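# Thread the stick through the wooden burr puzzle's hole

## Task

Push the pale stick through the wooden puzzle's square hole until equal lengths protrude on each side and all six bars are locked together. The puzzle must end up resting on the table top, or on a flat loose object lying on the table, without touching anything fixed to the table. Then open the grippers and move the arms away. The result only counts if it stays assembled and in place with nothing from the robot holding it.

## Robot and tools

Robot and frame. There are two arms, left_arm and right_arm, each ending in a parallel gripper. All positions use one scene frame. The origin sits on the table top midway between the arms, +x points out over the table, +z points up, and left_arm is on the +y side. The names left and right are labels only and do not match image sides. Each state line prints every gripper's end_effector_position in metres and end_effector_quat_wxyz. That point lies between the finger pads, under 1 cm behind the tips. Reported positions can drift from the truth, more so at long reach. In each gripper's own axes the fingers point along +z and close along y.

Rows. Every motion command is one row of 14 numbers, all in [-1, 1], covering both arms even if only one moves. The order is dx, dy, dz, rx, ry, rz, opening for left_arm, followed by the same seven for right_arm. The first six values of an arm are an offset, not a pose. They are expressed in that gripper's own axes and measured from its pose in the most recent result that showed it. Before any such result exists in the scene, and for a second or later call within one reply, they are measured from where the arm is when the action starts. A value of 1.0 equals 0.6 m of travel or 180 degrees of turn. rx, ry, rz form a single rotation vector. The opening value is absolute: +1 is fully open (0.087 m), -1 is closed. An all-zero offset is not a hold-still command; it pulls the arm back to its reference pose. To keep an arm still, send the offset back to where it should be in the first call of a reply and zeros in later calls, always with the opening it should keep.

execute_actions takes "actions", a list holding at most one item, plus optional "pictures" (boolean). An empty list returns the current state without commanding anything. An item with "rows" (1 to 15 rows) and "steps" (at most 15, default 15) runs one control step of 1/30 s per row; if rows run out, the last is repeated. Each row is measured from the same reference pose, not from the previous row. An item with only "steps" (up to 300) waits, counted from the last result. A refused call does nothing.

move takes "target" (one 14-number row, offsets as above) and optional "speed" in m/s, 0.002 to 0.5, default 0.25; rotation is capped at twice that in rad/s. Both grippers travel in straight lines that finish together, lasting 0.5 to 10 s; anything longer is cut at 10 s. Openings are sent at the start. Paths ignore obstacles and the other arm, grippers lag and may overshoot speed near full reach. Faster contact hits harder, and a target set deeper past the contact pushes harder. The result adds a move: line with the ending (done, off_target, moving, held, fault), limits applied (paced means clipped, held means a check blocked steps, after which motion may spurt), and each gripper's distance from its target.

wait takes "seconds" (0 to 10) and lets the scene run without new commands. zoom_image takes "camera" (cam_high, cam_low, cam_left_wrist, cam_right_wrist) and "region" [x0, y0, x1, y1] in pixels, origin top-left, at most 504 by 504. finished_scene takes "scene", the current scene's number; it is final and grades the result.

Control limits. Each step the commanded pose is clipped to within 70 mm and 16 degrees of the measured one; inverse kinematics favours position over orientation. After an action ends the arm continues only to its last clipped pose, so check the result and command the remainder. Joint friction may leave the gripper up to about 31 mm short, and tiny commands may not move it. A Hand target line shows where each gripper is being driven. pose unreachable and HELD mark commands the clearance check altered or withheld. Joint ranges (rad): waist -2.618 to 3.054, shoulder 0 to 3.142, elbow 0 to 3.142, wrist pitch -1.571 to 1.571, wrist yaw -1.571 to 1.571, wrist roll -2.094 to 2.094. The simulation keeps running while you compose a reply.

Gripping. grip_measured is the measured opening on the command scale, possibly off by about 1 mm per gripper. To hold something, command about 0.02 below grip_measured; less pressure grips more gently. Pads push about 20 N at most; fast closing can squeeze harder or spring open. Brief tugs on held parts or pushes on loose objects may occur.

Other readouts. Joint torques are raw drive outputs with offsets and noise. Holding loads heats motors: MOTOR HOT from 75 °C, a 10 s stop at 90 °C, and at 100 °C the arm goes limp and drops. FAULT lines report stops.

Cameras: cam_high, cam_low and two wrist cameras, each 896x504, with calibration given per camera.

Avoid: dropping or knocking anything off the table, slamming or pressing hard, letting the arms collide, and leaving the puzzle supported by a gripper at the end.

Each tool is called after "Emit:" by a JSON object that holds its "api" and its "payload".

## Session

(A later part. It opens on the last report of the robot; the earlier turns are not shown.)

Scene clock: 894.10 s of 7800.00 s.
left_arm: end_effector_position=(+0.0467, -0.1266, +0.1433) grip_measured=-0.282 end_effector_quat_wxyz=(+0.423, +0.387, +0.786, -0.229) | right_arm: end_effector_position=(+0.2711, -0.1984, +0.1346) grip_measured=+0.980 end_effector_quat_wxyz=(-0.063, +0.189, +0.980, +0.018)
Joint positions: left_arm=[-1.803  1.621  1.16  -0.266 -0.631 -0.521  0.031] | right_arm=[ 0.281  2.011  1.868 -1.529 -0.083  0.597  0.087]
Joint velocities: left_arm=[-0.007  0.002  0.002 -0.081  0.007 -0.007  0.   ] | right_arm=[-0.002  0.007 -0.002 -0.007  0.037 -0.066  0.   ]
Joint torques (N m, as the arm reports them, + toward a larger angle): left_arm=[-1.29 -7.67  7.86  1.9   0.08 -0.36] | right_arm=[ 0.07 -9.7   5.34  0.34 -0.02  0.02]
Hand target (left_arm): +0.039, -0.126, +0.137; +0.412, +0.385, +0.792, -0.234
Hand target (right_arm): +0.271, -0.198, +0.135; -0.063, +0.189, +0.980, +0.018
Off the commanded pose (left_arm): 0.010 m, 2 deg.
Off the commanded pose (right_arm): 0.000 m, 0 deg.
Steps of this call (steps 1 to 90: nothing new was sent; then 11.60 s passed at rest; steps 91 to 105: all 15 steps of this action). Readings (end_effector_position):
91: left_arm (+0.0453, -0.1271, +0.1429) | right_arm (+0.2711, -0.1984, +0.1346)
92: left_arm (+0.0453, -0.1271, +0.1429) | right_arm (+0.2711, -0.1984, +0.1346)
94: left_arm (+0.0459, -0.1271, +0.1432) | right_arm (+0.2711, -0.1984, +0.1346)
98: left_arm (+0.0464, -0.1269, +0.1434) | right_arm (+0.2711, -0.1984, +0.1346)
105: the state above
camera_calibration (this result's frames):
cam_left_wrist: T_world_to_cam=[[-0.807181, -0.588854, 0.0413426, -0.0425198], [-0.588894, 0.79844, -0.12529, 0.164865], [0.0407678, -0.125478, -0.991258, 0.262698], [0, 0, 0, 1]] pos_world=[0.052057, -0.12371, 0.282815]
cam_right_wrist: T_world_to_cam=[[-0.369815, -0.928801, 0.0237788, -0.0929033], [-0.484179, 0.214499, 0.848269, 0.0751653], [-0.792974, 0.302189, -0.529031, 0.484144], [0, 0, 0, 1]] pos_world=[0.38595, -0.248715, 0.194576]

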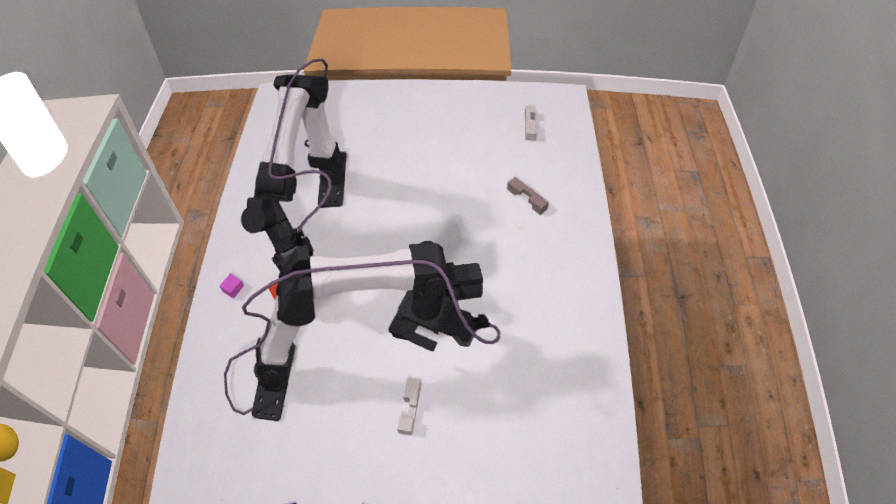

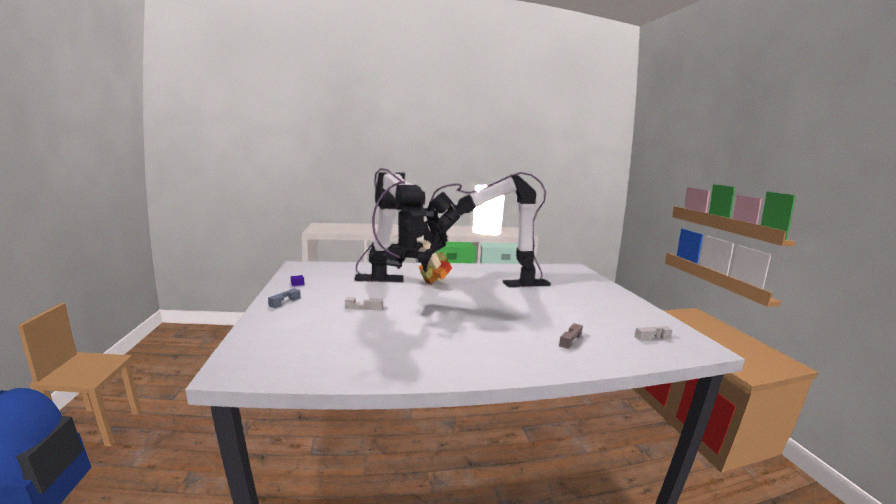

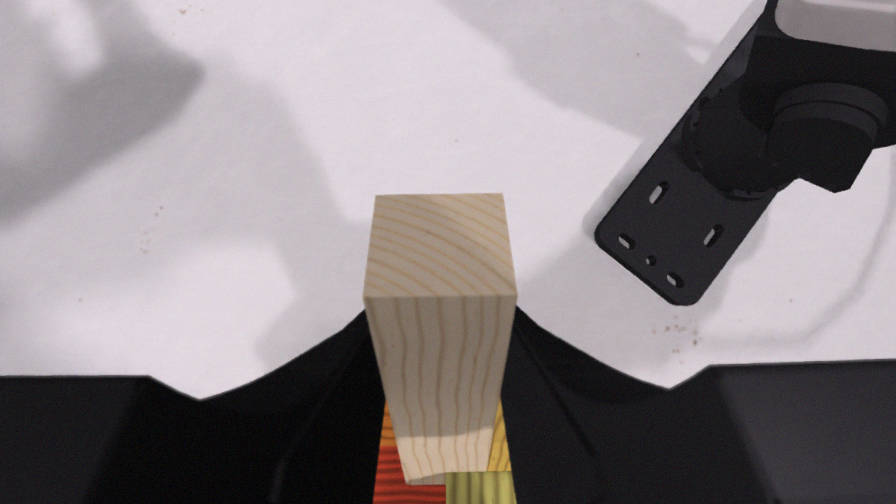

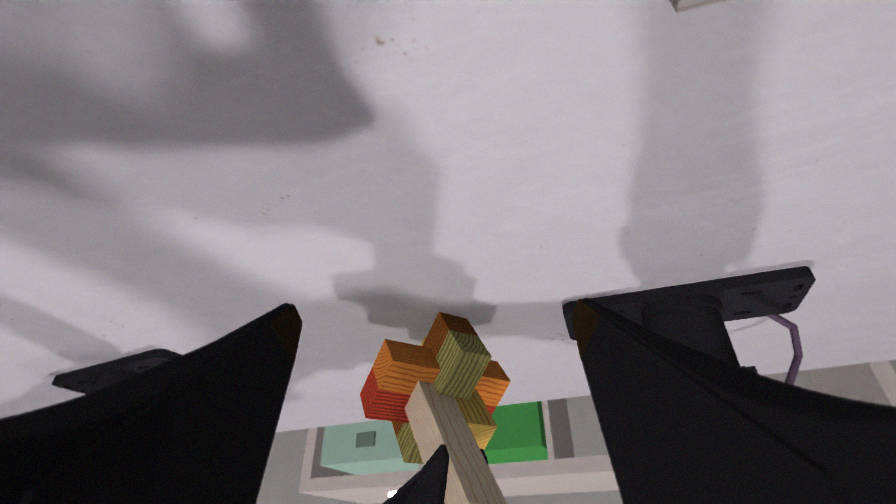

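Emit:
{"api": "execute_actions", "payload": {"actions": [{"rows": [
[0.014,-0.010,-0.002,0,0.004,-0.004,-0.35,0,0,0,0,0,0,1],
[0.016,-0.011,-0.003,0,0.005,-0.003,-0.35,0,0,0,0,0,0,1],
[0.018,-0.012,-0.004,0,0.006,-0.002,-0.35,0,0,0,0,0,0,1],
[0.02,-0.013,-0.005,0,0.007,-0.002,-0.35,0,0,0,0,0,0,1],
[0.022,-0.014,-0.006,0,0.008,-0.002,-0.35,0,0,0,0,0,0,1],
[0.024,-0.014,-0.006,0,0.009,-0.002,-0.35,0,0,0,0,0,0,1],
[0.026,-0.014,-0.006,0,0.010,-0.002,-0.35,0,0,0,0,0,0,1],
[0.028,-0.014,-0.006,0,0.011,-0.002,-0.35,0,0,0,0,0,0,1],
[0.03,-0.014,-0.006,0,0.012,-0.002,-0.35,0,0,0,0,0,0,1]
], "steps": 15}]}}

Emit:
{"api": "zoom_image", "payload": {"camera": "cam_left_wrist", "region": [365, 384, 525, 504]}}

Emit:
{"api": "zoom_image", "payload": {"camera": "cam_right_wrist", "region": [370, 320, 520, 450]}}

Scene clock: 907.70 s of 7800.00 s.
left_arm: end_effector_position=(+0.0447, -0.1242, +0.1437) grip_measured=-0.282 end_effector_quat_wxyz=(+0.430, +0.379, +0.788, -0.225) | right_arm: end_effector_position=(+0.2711, -0.1984, +0.1346) grip_measured=+0.980 end_effector_quat_wxyz=(-0.063, +0.189, +0.980, +0.018)
Joint positions: left_arm=[-1.819  1.621  1.16  -0.277 -0.665 -0.546  0.031] | right_arm=[ 0.281  2.011  1.868 -1.529 -0.083  0.597  0.087]
Joint velocities: left_arm=[ 0.012 -0.007 -0.002 -0.007 -0.022 -0.095 -0.   ] | right_arm=[-0.012 -0.002 -0.002  0.037  0.037 -0.066  0.001]
Joint torques (N m, as the arm reports them, + toward a larger angle): left_arm=[-2.22 -7.04  7.98  1.51  0.23 -0.39] | right_arm=[ 0.11 -9.59  5.37  0.36 -0.05  0.  ]
Hand target (left_arm): +0.032, -0.121, +0.130; +0.408, +0.389, +0.796, -0.223
Hand target (right_arm): +0.271, -0.198, +0.135; -0.063, +0.189, +0.980, +0.018
Off the commanded pose (left_arm): 0.019 m, 3 deg.
Off the commanded pose (right_arm): 0.000 m, 0 deg.
Steps of this call (steps 1 to 90: nothing new was sent; then 10.10 s passed at rest; steps 91 to 105: all 15 steps of this action). Readings (end_effector_position):
91: left_arm (+0.0468, -0.1264, +0.1434) | right_arm (+0.2711, -0.1984, +0.1346)
92: left_arm (+0.0462, -0.1262, +0.1434) | right_arm (+0.2711, -0.1984, +0.1346)
94: left_arm (+0.0450, -0.1256, +0.1437) | right_arm (+0.2711, -0.1984, +0.1346)
98: left_arm (+0.0445, -0.1248, +0.1439) | right_arm (+0.2711, -0.1984, +0.1346)
105: the state above
camera_calibration (this result's frames):
cam_left_wrist: T_world_to_cam=[[-0.79465, -0.605857, 0.038316, -0.0450233], [-0.604945, 0.785019, -0.133368, 0.162017], [0.0507233, -0.12916, -0.990326, 0.26245], [0, 0, 0, 1]] pos_world=[0.0489215, -0.120566, 0.283244]
cam_right_wrist: T_world_to_cam=[[-0.369815, -0.928801, 0.0237788, -0.0929033], [-0.484179, 0.214499, 0.848269, 0.0751653], [-0.792974, 0.302189, -0.529031, 0.484144], [0, 0, 0, 1]] pos_world=[0.38595, -0.248715, 0.194576]

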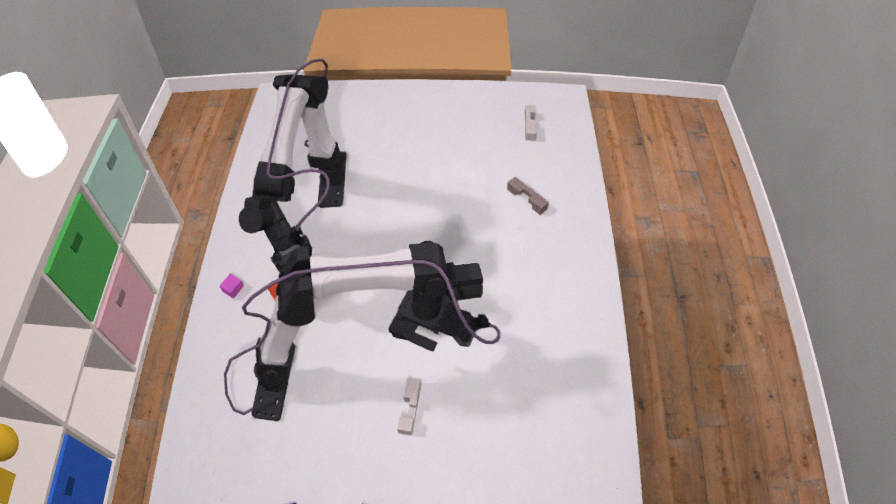

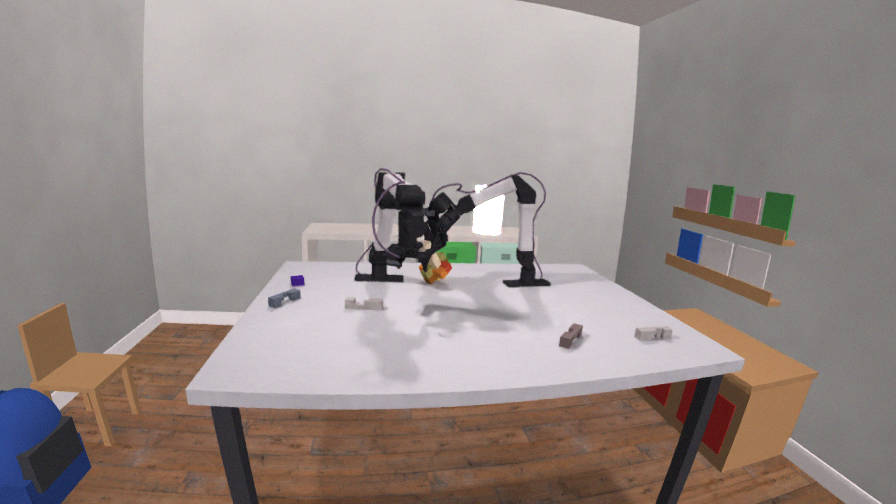

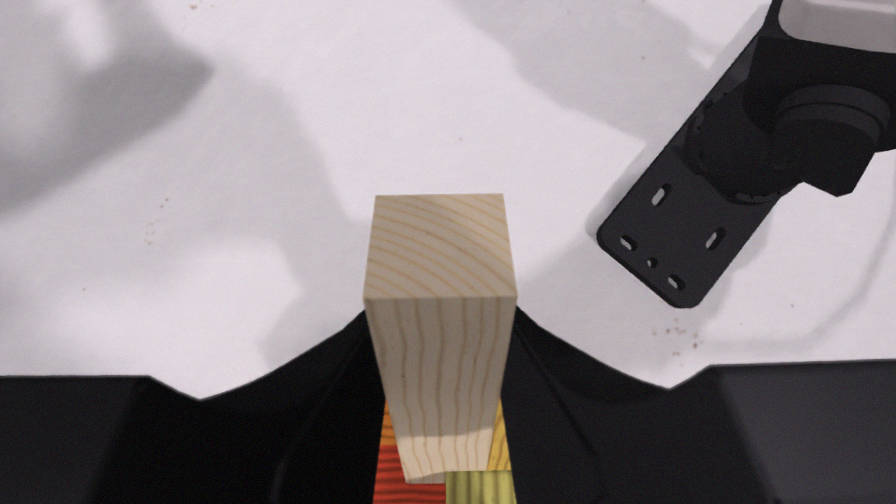

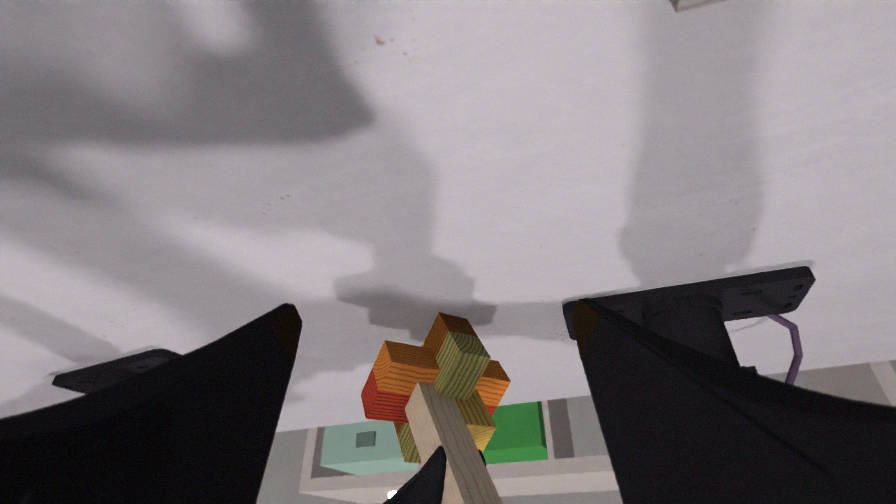

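Region (365, 384, 525, 504) of cam_left_wrist's 896x504 image, scaled by 3.150, with more detail than that image has; it fills the top 378 rows of this view, and the rest is white.

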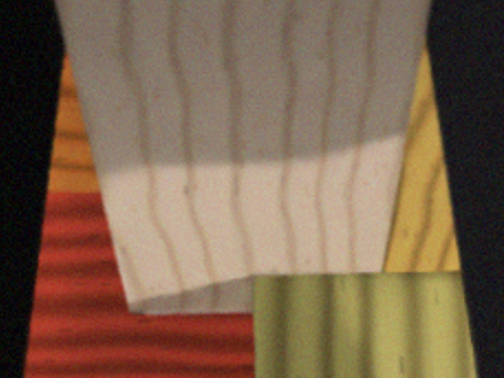

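Region (370, 320, 520, 450) of cam_right_wrist's 896x504 image, scaled by 3.360, with more detail than that image has; it fills the top 437 rows of this view, and the rest is white.

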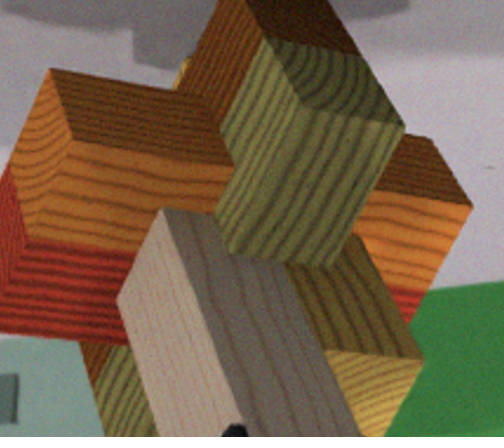

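Emit:
{"api": "move", "payload": {"target": [-0.016, -0.003, -0.010, 0, -0.004, -0.003, -0.35, 0,0,0,0,0,0,1], "speed": 0.02}}

Emit:
{"api": "zoom_image", "payload": {"camera": "cam_left_wrist", "region": [365, 384, 525, 504]}}

Emit:
{"api": "zoom_image", "payload": {"camera": "cam_right_wrist", "region": [370, 320, 520, 450]}}

Scene clock: 928.90 s of 7800.00 s.
left_arm: end_effector_position=(+0.0457, -0.1238, +0.1438) grip_measured=-0.282 end_effector_quat_wxyz=(+0.432, +0.377, +0.789, -0.223) | right_arm: end_effector_position=(+0.2711, -0.1984, +0.1346) grip_measured=+0.980 end_effector_quat_wxyz=(-0.063, +0.189, +0.980, +0.018)
Joint positions: left_arm=[-1.819  1.621  1.16  -0.279 -0.671 -0.547  0.031] | right_arm=[ 0.281  2.011  1.868 -1.529 -0.083  0.597  0.087]
Joint velocities: left_arm=[ 0.007 -0.022  0.002  0.037 -0.007 -0.051  0.002] | right_arm=[ 0.007 -0.002  0.007 -0.022  0.022  0.022  0.   ]
Joint torques (N m, as the arm reports them, + toward a larger angle): left_arm=[-0.74 -9.17 10.4   1.63 -0.07 -0.01] | right_arm=[-0.11 -9.61  5.36  0.33 -0.07  0.02]
Hand target (left_arm): +0.044, -0.125, +0.155; +0.434, +0.374, +0.787, -0.229
Hand target (right_arm): +0.271, -0.198, +0.135; -0.063, +0.189, +0.980, +0.018
Off the commanded pose (left_arm): 0.011 m, 1 deg.
Off the commanded pose (right_arm): 0.000 m, 0 deg.
After step 90, 17.40 s passed at rest.
move: off_target (left_arm)
camera_calibration (this result's frames):
cam_left_wrist: T_world_to_cam=[[-0.791671, -0.609923, 0.0353816, -0.0441653], [-0.608478, 0.781944, -0.135349, 0.162321], [0.0548858, -0.128681, -0.990166, 0.262468], [0, 0, 0, 1]] pos_world=[0.0493985, -0.120089, 0.283419]
cam_right_wrist: T_world_to_cam=[[-0.369815, -0.928801, 0.0237788, -0.0929033], [-0.484179, 0.214499, 0.848269, 0.0751653], [-0.792974, 0.302189, -0.529031, 0.484144], [0, 0, 0, 1]] pos_world=[0.38595, -0.248715, 0.194576]

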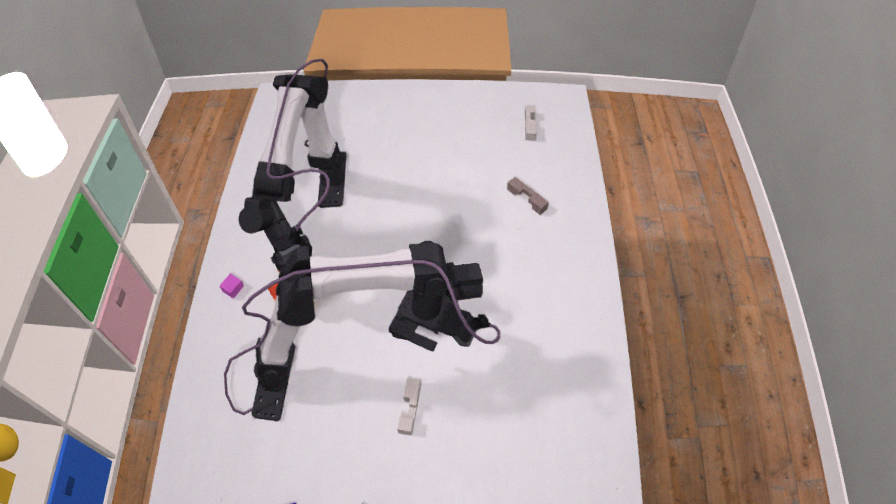

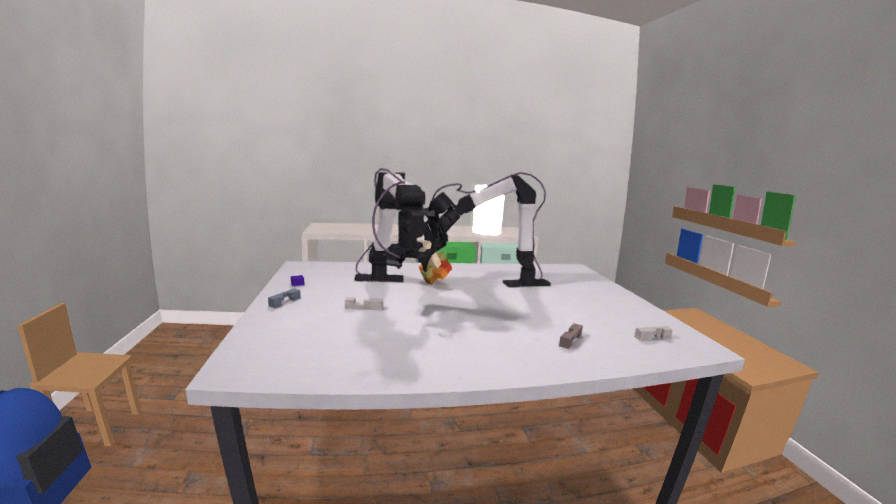

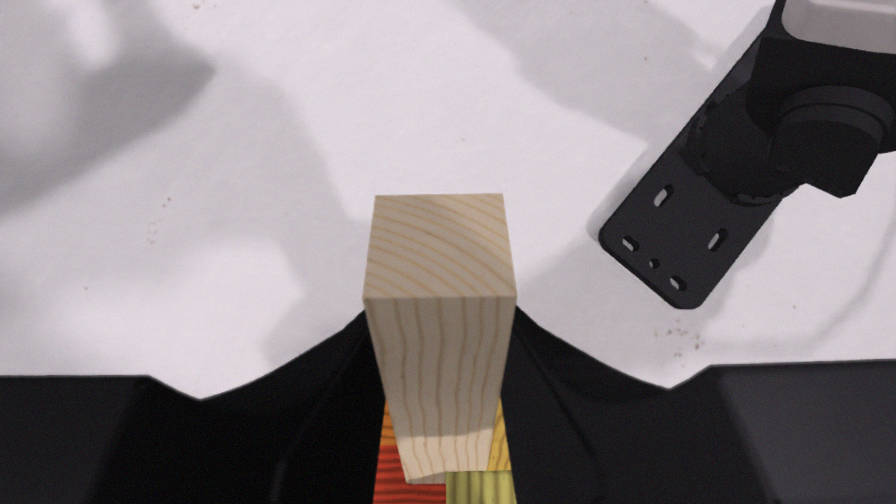

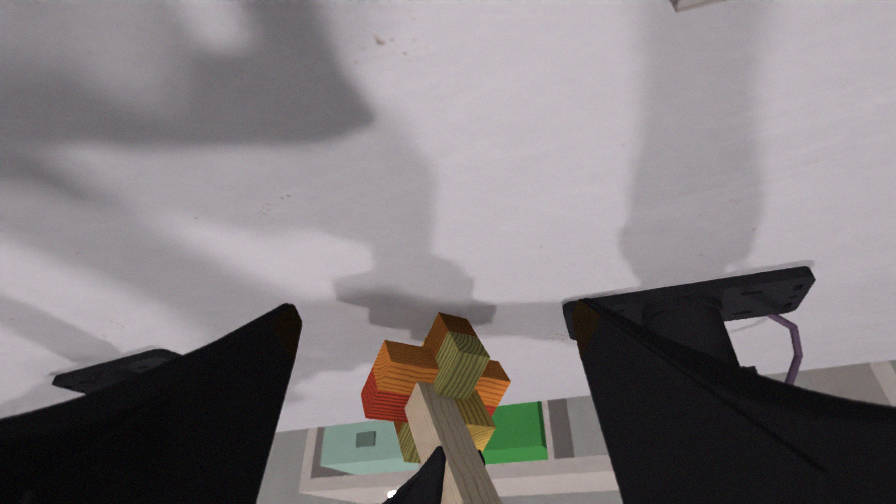

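Region (365, 384, 525, 504) of cam_left_wrist's 896x504 image, scaled by 3.150, with more detail than that image has; it fills the top 378 rows of this view, and the rest is white.

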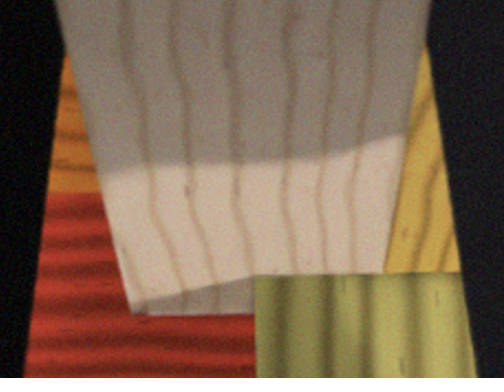

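Region (370, 320, 520, 450) of cam_right_wrist's 896x504 image, scaled by 3.360, with more detail than that image has; it fills the top 437 rows of this view, and the rest is white.

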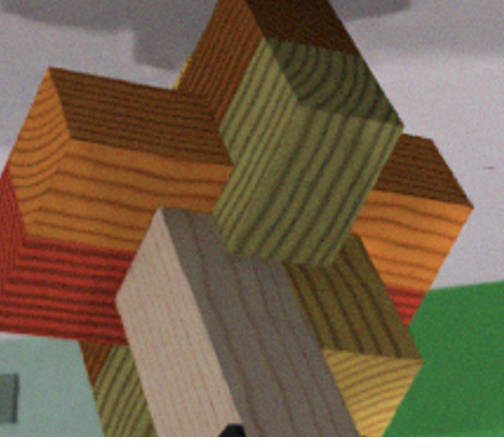

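Emit:
{"api": "move", "payload": {"target": [-0.016, -0.002, -0.003, 0, -0.018, -0.004, -0.35, 0,0,0,0,0,0,1], "speed": 0.02}}

Emit:
{"api": "zoom_image", "payload": {"camera": "cam_left_wrist", "region": [385, 434, 505, 504]}}

Emit:
{"api": "zoom_image", "payload": {"camera": "cam_right_wrist", "region": [390, 360, 490, 440]}}

Scene clock: 945.93 s of 7800.00 s.
left_arm: end_effector_position=(+0.0453, -0.1248, +0.1456) grip_measured=-0.282 end_effector_quat_wxyz=(+0.436, +0.378, +0.785, -0.223) | right_arm: end_effector_position=(+0.2711, -0.1984, +0.1346) grip_measured=+0.980 end_effector_quat_wxyz=(-0.063, +0.189, +0.980, +0.018)
Joint positions: left_arm=[-1.823  1.621  1.16  -0.27  -0.679 -0.537  0.031] | right_arm=[ 0.281  2.011  1.868 -1.529 -0.083  0.597  0.087]
Joint velocities: left_arm=[ 0.022 -0.002 -0.002  0.007 -0.007  0.066 -0.001] | right_arm=[-0.002 -0.007 -0.012  0.051  0.037  0.007 -0.001]
Joint torques (N m, as the arm reports them, + toward a larger angle): left_arm=[-0.81 -9.68  6.95  2.38 -0.26  0.15] | right_arm=[-0.11 -9.62  5.28  0.4  -0.02  0.02]
Hand target (left_arm): +0.047, -0.127, +0.153; +0.451, +0.366, +0.779, -0.236
Hand target (right_arm): +0.271, -0.198, +0.135; -0.063, +0.189, +0.980, +0.018
Off the commanded pose (left_arm): 0.008 m, 3 deg.
Off the commanded pose (right_arm): 0.000 m, 0 deg.
After step 90, 12.37 s passed at rest.
move: off_target (left_arm)
camera_calibration (this result's frames):
cam_left_wrist: T_world_to_cam=[[-0.793657, -0.607637, 0.0297628, -0.0439305], [-0.604866, 0.782906, -0.145589, 0.164568], [0.0651639, -0.13355, -0.988897, 0.262872], [0, 0, 0, 1]] pos_world=[0.0475459, -0.120428, 0.28522]
cam_right_wrist: T_world_to_cam=[[-0.369815, -0.928801, 0.0237788, -0.0929033], [-0.484179, 0.214499, 0.848269, 0.0751653], [-0.792974, 0.302189, -0.529031, 0.484144], [0, 0, 0, 1]] pos_world=[0.38595, -0.248715, 0.194576]

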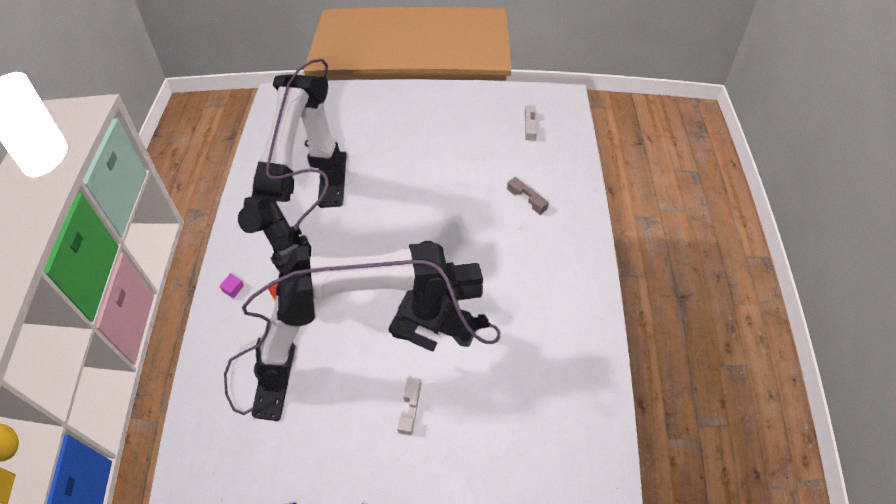

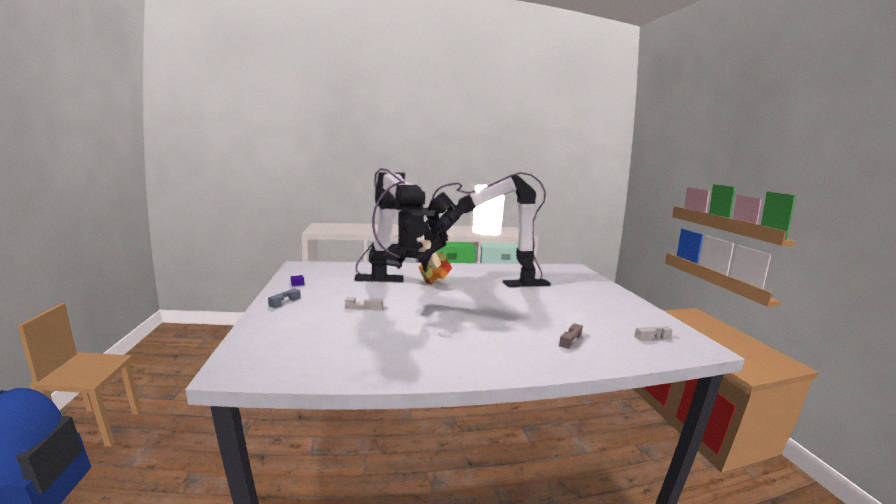

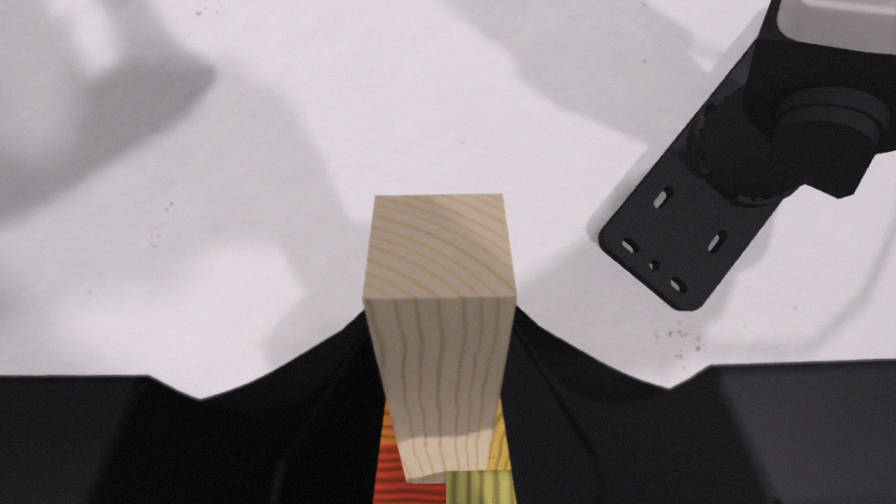

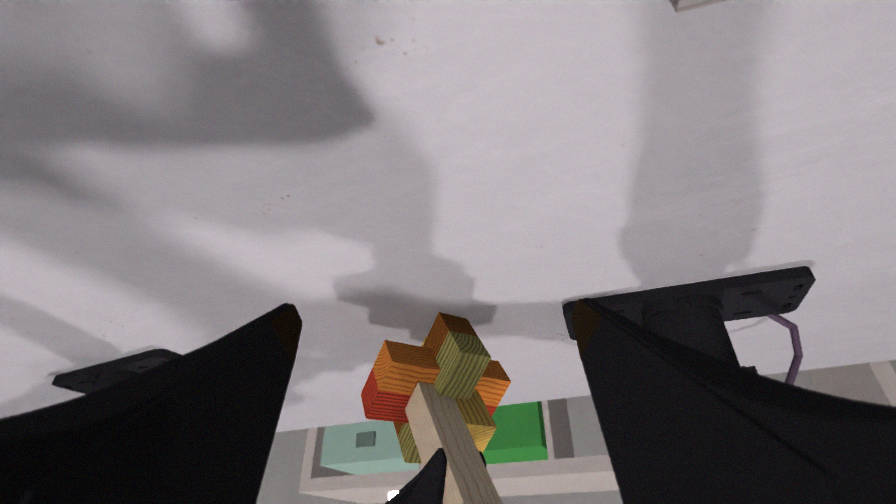

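Region (385, 434, 505, 504) of cam_left_wrist's 896x504 image, scaled by 4.200, with more detail than that image has; it fills the top 294 rows of this view, and the rest is white.

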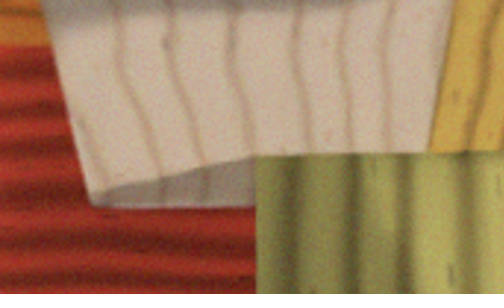

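Region (390, 360, 490, 440) of cam_right_wrist's 896x504 image, scaled by 5.040, with more detail than that image has; it fills the top 403 rows of this view, and the rest is white.

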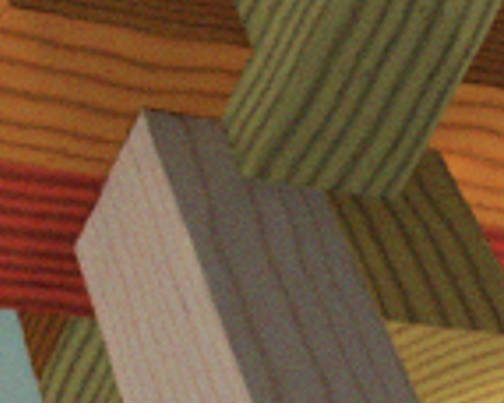

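Emit:
{"api": "execute_actions", "payload": {"actions": [{"rows": [
[-0.004,0,0,0,0,0,-0.30,0,0,0,0,0,0,1],
[-0.004,0,0,0,0,0,-0.29,0,0,0,0,0,0,1],
[-0.004,0,0,0,0,0,-0.28,0,0,0,0,0,0,1],
[-0.004,0,0,0,0,0,-0.27,0,0,0,0,0,0,1],
[-0.004,0,0,0,0,0,-0.26,0,0,0,0,0,0,1],
[-0.004,0,0,0,0,0,-0.25,0,0,0,0,0,0,1],
[-0.004,0,0,0,0,0,-0.24,0,0,0,0,0,0,1],
[-0.004,0,0,0,0,0,-0.23,0,0,0,0,0,0,1],
[-0.004,0,0,0,0,0,-0.22,0,0,0,0,0,0,1]
], "steps": 15}]}}

Emit:
{"api": "zoom_image", "payload": {"camera": "cam_left_wrist", "region": [365, 384, 525, 504]}}

Emit:
{"api": "zoom_image", "payload": {"camera": "cam_right_wrist", "region": [350, 300, 530, 504]}}

Scene clock: 964.67 s of 7800.00 s.
left_arm: end_effector_position=(+0.0454, -0.1245, +0.1454) grip_measured=-0.220 end_effector_quat_wxyz=(+0.436, +0.379, +0.785, -0.222) | right_arm: end_effector_position=(+0.2711, -0.1984, +0.1346) grip_measured=+0.980 end_effector_quat_wxyz=(-0.063, +0.189, +0.980, +0.018)
Joint positions: left_arm=[-1.823  1.621  1.16  -0.271 -0.68  -0.537  0.034] | right_arm=[ 0.281  2.011  1.868 -1.529 -0.083  0.597  0.087]
Joint velocities: left_arm=[ 0.002 -0.002  0.012 -0.022 -0.007 -0.051 -0.001] | right_arm=[ 0.012 -0.012  0.017 -0.066  0.037 -0.022 -0.001]
Joint torques (N m, as the arm reports them, + toward a larger angle): left_arm=[-0.07 -8.45  8.82  1.78  0.01  0.03] | right_arm=[-0.02 -9.68  5.34  0.36 -0.08  0.04]
Hand target (left_arm): +0.046, -0.126, +0.148; +0.436, +0.378, +0.785, -0.223
Hand target (right_arm): +0.271, -0.198, +0.135; -0.063, +0.189, +0.980, +0.018
Off the commanded pose (left_arm): 0.003 m, 0 deg.
Off the commanded pose (right_arm): 0.000 m, 0 deg.
Steps of this call (steps 1 to 90: nothing new was sent; then 15.23 s passed at rest; steps 91 to 105: all 15 steps of this action). Readings (end_effector_position):
91: left_arm (+0.0454, -0.1247, +0.1456) | right_arm (+0.2711, -0.1984, +0.1346)
92: left_arm (+0.0454, -0.1245, +0.1454) | right_arm (+0.2711, -0.1984, +0.1346)
94: left_arm (+0.0454, -0.1245, +0.1454) | right_arm (+0.2711, -0.1984, +0.1346)
98: left_arm (+0.0454, -0.1245, +0.1454) | right_arm (+0.2711, -0.1984, +0.1346)
105: the state above
camera_calibration (this result's frames):
cam_left_wrist: T_world_to_cam=[[-0.793627, -0.607753, 0.0281389, -0.0434317], [-0.60482, 0.783094, -0.144765, 0.164287], [0.0659461, -0.131909, -0.989066, 0.262904], [0, 0, 0, 1]] pos_world=[0.0475577, -0.120368, 0.285035]
cam_right_wrist: T_world_to_cam=[[-0.369815, -0.928801, 0.0237788, -0.0929033], [-0.484179, 0.214499, 0.848269, 0.0751653], [-0.792974, 0.302189, -0.529031, 0.484144], [0, 0, 0, 1]] pos_world=[0.38595, -0.248715, 0.194576]

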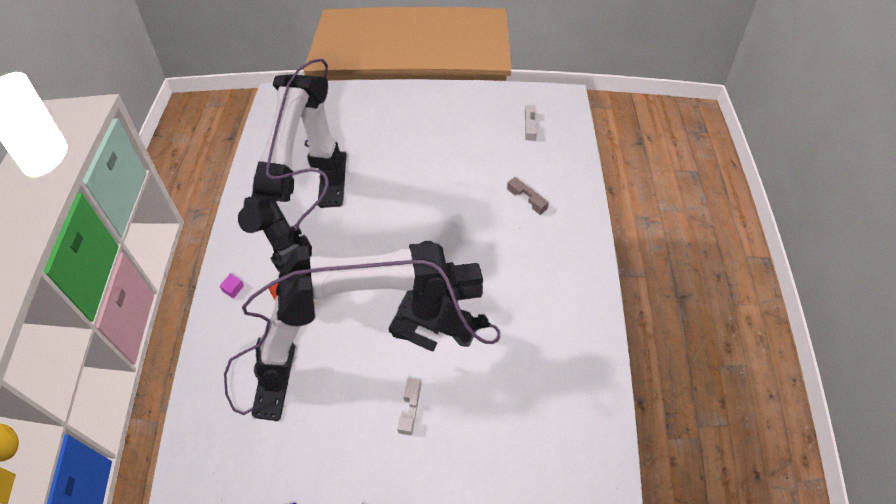

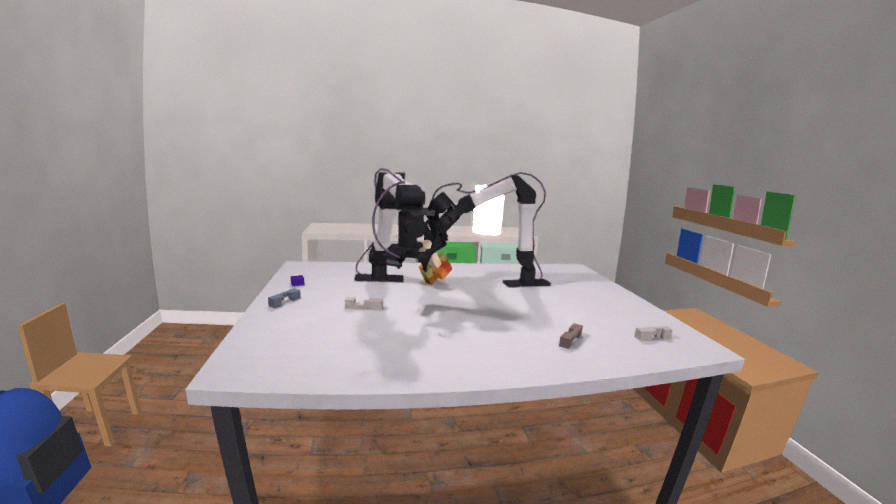

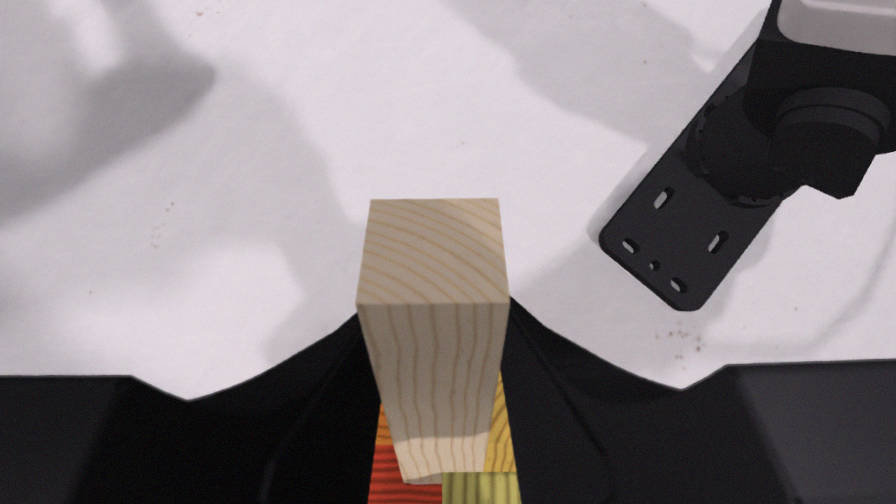

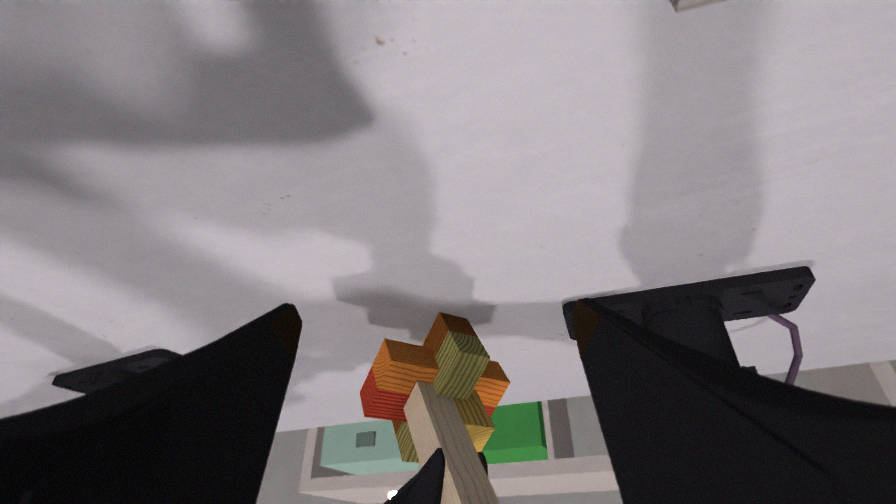

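Region (365, 384, 525, 504) of cam_left_wrist's 896x504 image, scaled by 3.150, with more detail than that image has; it fills the top 378 rows of this view, and the rest is white.

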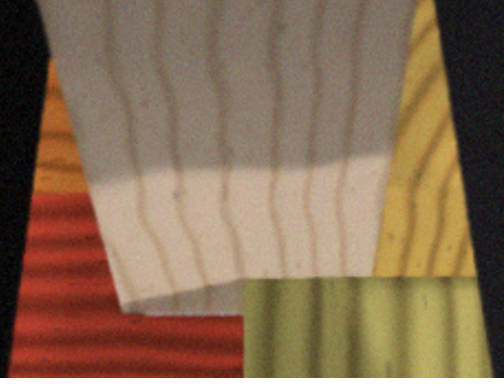

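Region (350, 300, 530, 504) of cam_right_wrist's 896x504 image, scaled by 2.471, with more detail than that image has; it fills the left 445 columns of this view, and the rest is white.

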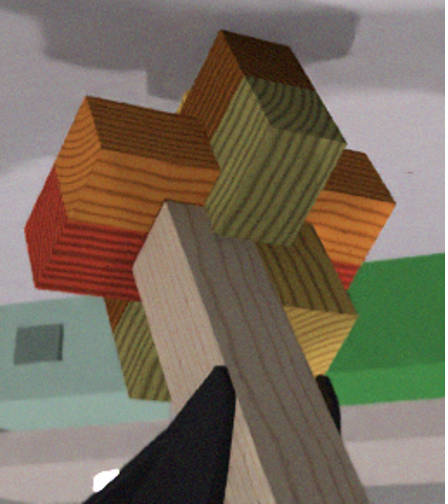

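Emit:
{"api": "zoom_image", "payload": {"camera": "cam_left_wrist", "region": [395, 470, 445, 500]}}

Emit:
{"api": "zoom_image", "payload": {"camera": "cam_left_wrist", "region": [460, 380, 530, 490]}}

Region (395, 470, 445, 500) of cam_left_wrist's 896x504 image, scaled by 10.080, with more detail than that image has; it fills the top 302 rows of this view, and the rest is white.

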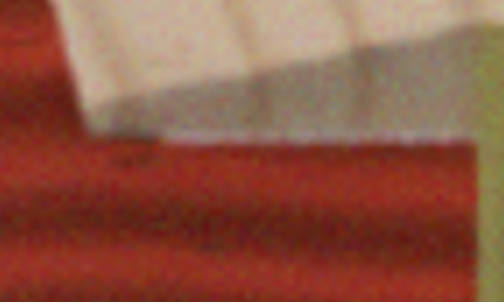

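Region (460, 380, 530, 490) of cam_left_wrist's 896x504 image, scaled by 4.582, with more detail than that image has; it fills the left 321 columns of this view, and the rest is white.

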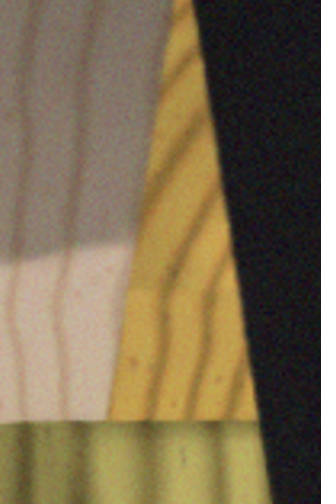

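Emit:
{"api": "execute_actions", "payload": {"actions": [{"rows": [[-0.004,0,0,0,0,0,1,0,0,0,0,0,0,1]], "steps": 12}], "pictures": false}}

Emit:
{"api": "move", "payload": {"target": [0.0, -0.03, -0.03, 0, 0.02, 0.005, 1, 0,0,0,0,0,0,1], "speed": 0.05}}

Scene clock: 998.77 s of 7800.00 s.
left_arm: end_effector_position=(+0.0454, -0.1245, +0.1454) grip_measured=+1.000 end_effector_quat_wxyz=(+0.436, +0.379, +0.785, -0.222) | right_arm: end_effector_position=(+0.2711, -0.1984, +0.1346) grip_measured=+0.980 end_effector_quat_wxyz=(-0.063, +0.189, +0.980, +0.018)
Joint positions: left_arm=[-1.823  1.621  1.16  -0.271 -0.68  -0.537  0.087] | right_arm=[ 0.281  2.011  1.868 -1.529 -0.083  0.597  0.087]
Joint velocities: left_arm=[-0.007  0.007 -0.007  0.022  0.037 -0.051  0.   ] | right_arm=[ 0.002  0.002 -0.012  0.022  0.007 -0.007  0.   ]
Joint torques (N m, as the arm reports them, + toward a larger angle): left_arm=[ 0.02 -8.27  9.09  1.81 -0.02 -0.01] | right_arm=[ 0.   -9.64  5.26  0.37 -0.07  0.03]
Hand target (left_arm): +0.046, -0.125, +0.147; +0.436, +0.379, +0.785, -0.222
Hand target (right_arm): +0.271, -0.198, +0.135; -0.063, +0.189, +0.980, +0.018
Off the commanded pose (left_arm): 0.002 m, 0 deg.
Off the commanded pose (right_arm): 0.000 m, 0 deg.
Steps of this call (steps 1 to 90: nothing new was sent; then 30.70 s passed at rest; steps 91 to 102: all 12 steps of this action). Readings (end_effector_position):
91: left_arm (+0.0454, -0.1245, +0.1454) | right_arm (+0.2711, -0.1984, +0.1346)
92: left_arm (+0.0454, -0.1245, +0.1454) | right_arm (+0.2711, -0.1984, +0.1346)
94: left_arm (+0.0454, -0.1245, +0.1454) | right_arm (+0.2711, -0.1984, +0.1346)
98: left_arm (+0.0454, -0.1245, +0.1454) | right_arm (+0.2711, -0.1984, +0.1346)
102: the state above

Scene clock: 1000.17 s of 7800.00 s.
left_arm: end_effector_position=(+0.0251, -0.1219, +0.1559) grip_measured=+1.000 end_effector_quat_wxyz=(+0.416, +0.389, +0.795, -0.211) | right_arm: end_effector_position=(+0.2711, -0.1984, +0.1346) grip_measured=+0.980 end_effector_quat_wxyz=(-0.063, +0.189, +0.980, +0.018)
Joint positions: left_arm=[-1.868  1.645  1.271 -0.44  -0.68  -0.603  0.087] | right_arm=[ 0.281  2.011  1.868 -1.529 -0.083  0.597  0.087]
Joint velocities: left_arm=[-0.012 -0.007 -0.007  0.037 -0.051 -0.066  0.   ] | right_arm=[-0.002 -0.012 -0.017  0.022 -0.007  0.007  0.001]
Joint torques (N m, as the arm reports them, + toward a larger angle): left_arm=[-1.3  -7.12  9.94  1.57 -0.14 -0.09] | right_arm=[-0.02 -9.63  5.41  0.34 -0.06  0.05]
Hand target (left_arm): +0.022, -0.123, +0.155; +0.413, +0.391, +0.796, -0.207
Hand target (right_arm): +0.271, -0.198, +0.135; -0.063, +0.189, +0.980, +0.018
Off the commanded pose (left_arm): 0.004 m, 1 deg.
Off the commanded pose (right_arm): 0.000 m, 0 deg.
move: done
camera_calibration (this result's frames):
cam_left_wrist: T_world_to_cam=[[-0.797989, -0.60224, 0.0228399, -0.0566742], [-0.601534, 0.79358, -0.09159, 0.144415], [0.0370339, -0.0868267, -0.995535, 0.282121], [0, 0, 0, 1]] pos_world=[0.0311972, -0.124241, 0.295382]
cam_right_wrist: T_world_to_cam=[[-0.369815, -0.928801, 0.0237788, -0.0929033], [-0.484179, 0.214499, 0.848269, 0.0751653], [-0.792974, 0.302189, -0.529031, 0.484144], [0, 0, 0, 1]] pos_world=[0.38595, -0.248715, 0.194576]

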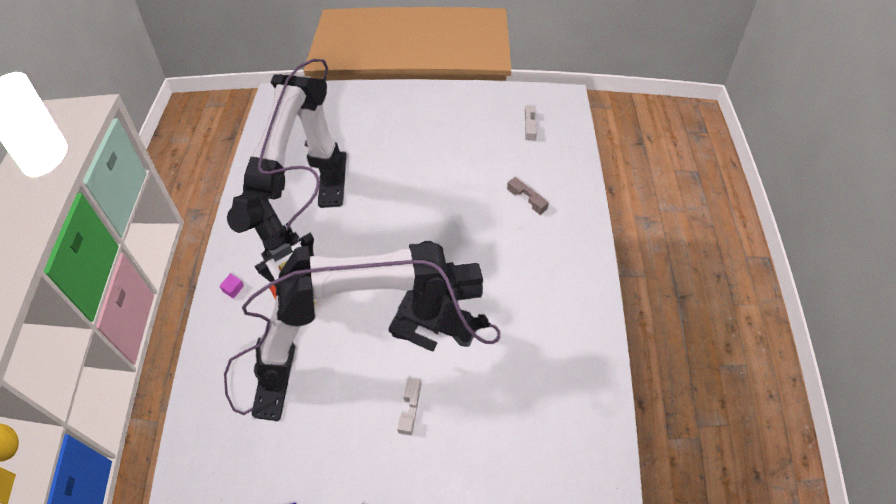

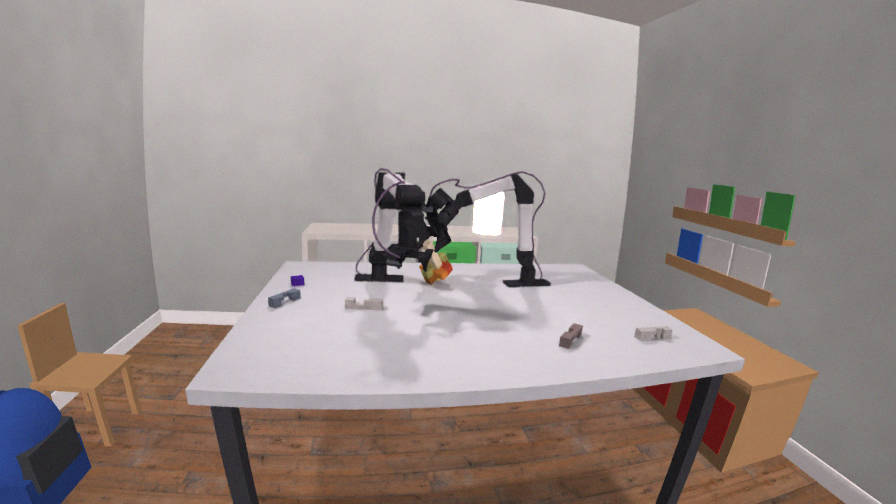

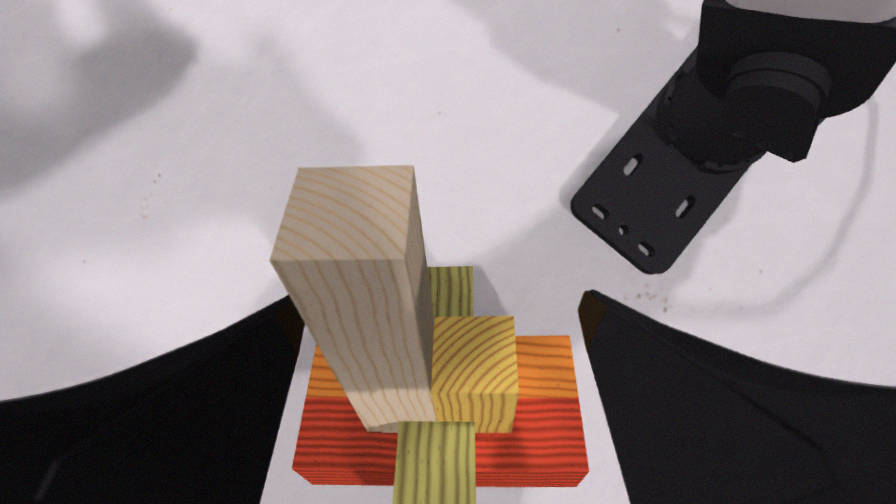

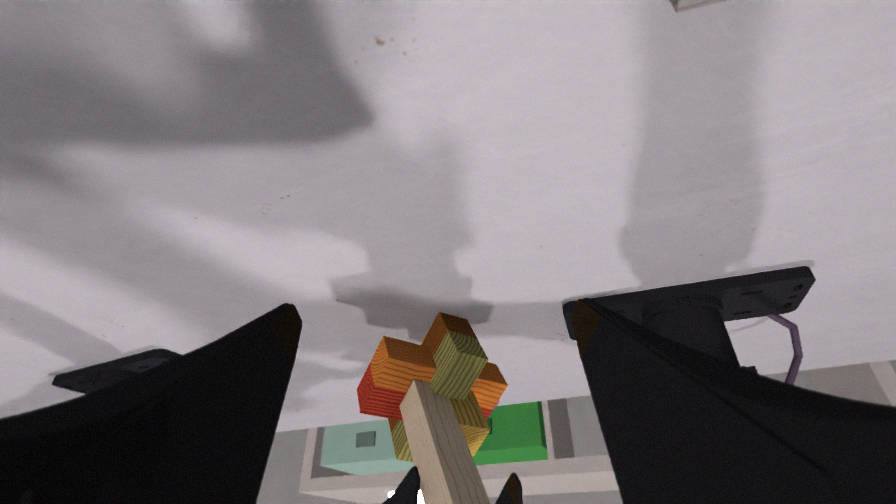

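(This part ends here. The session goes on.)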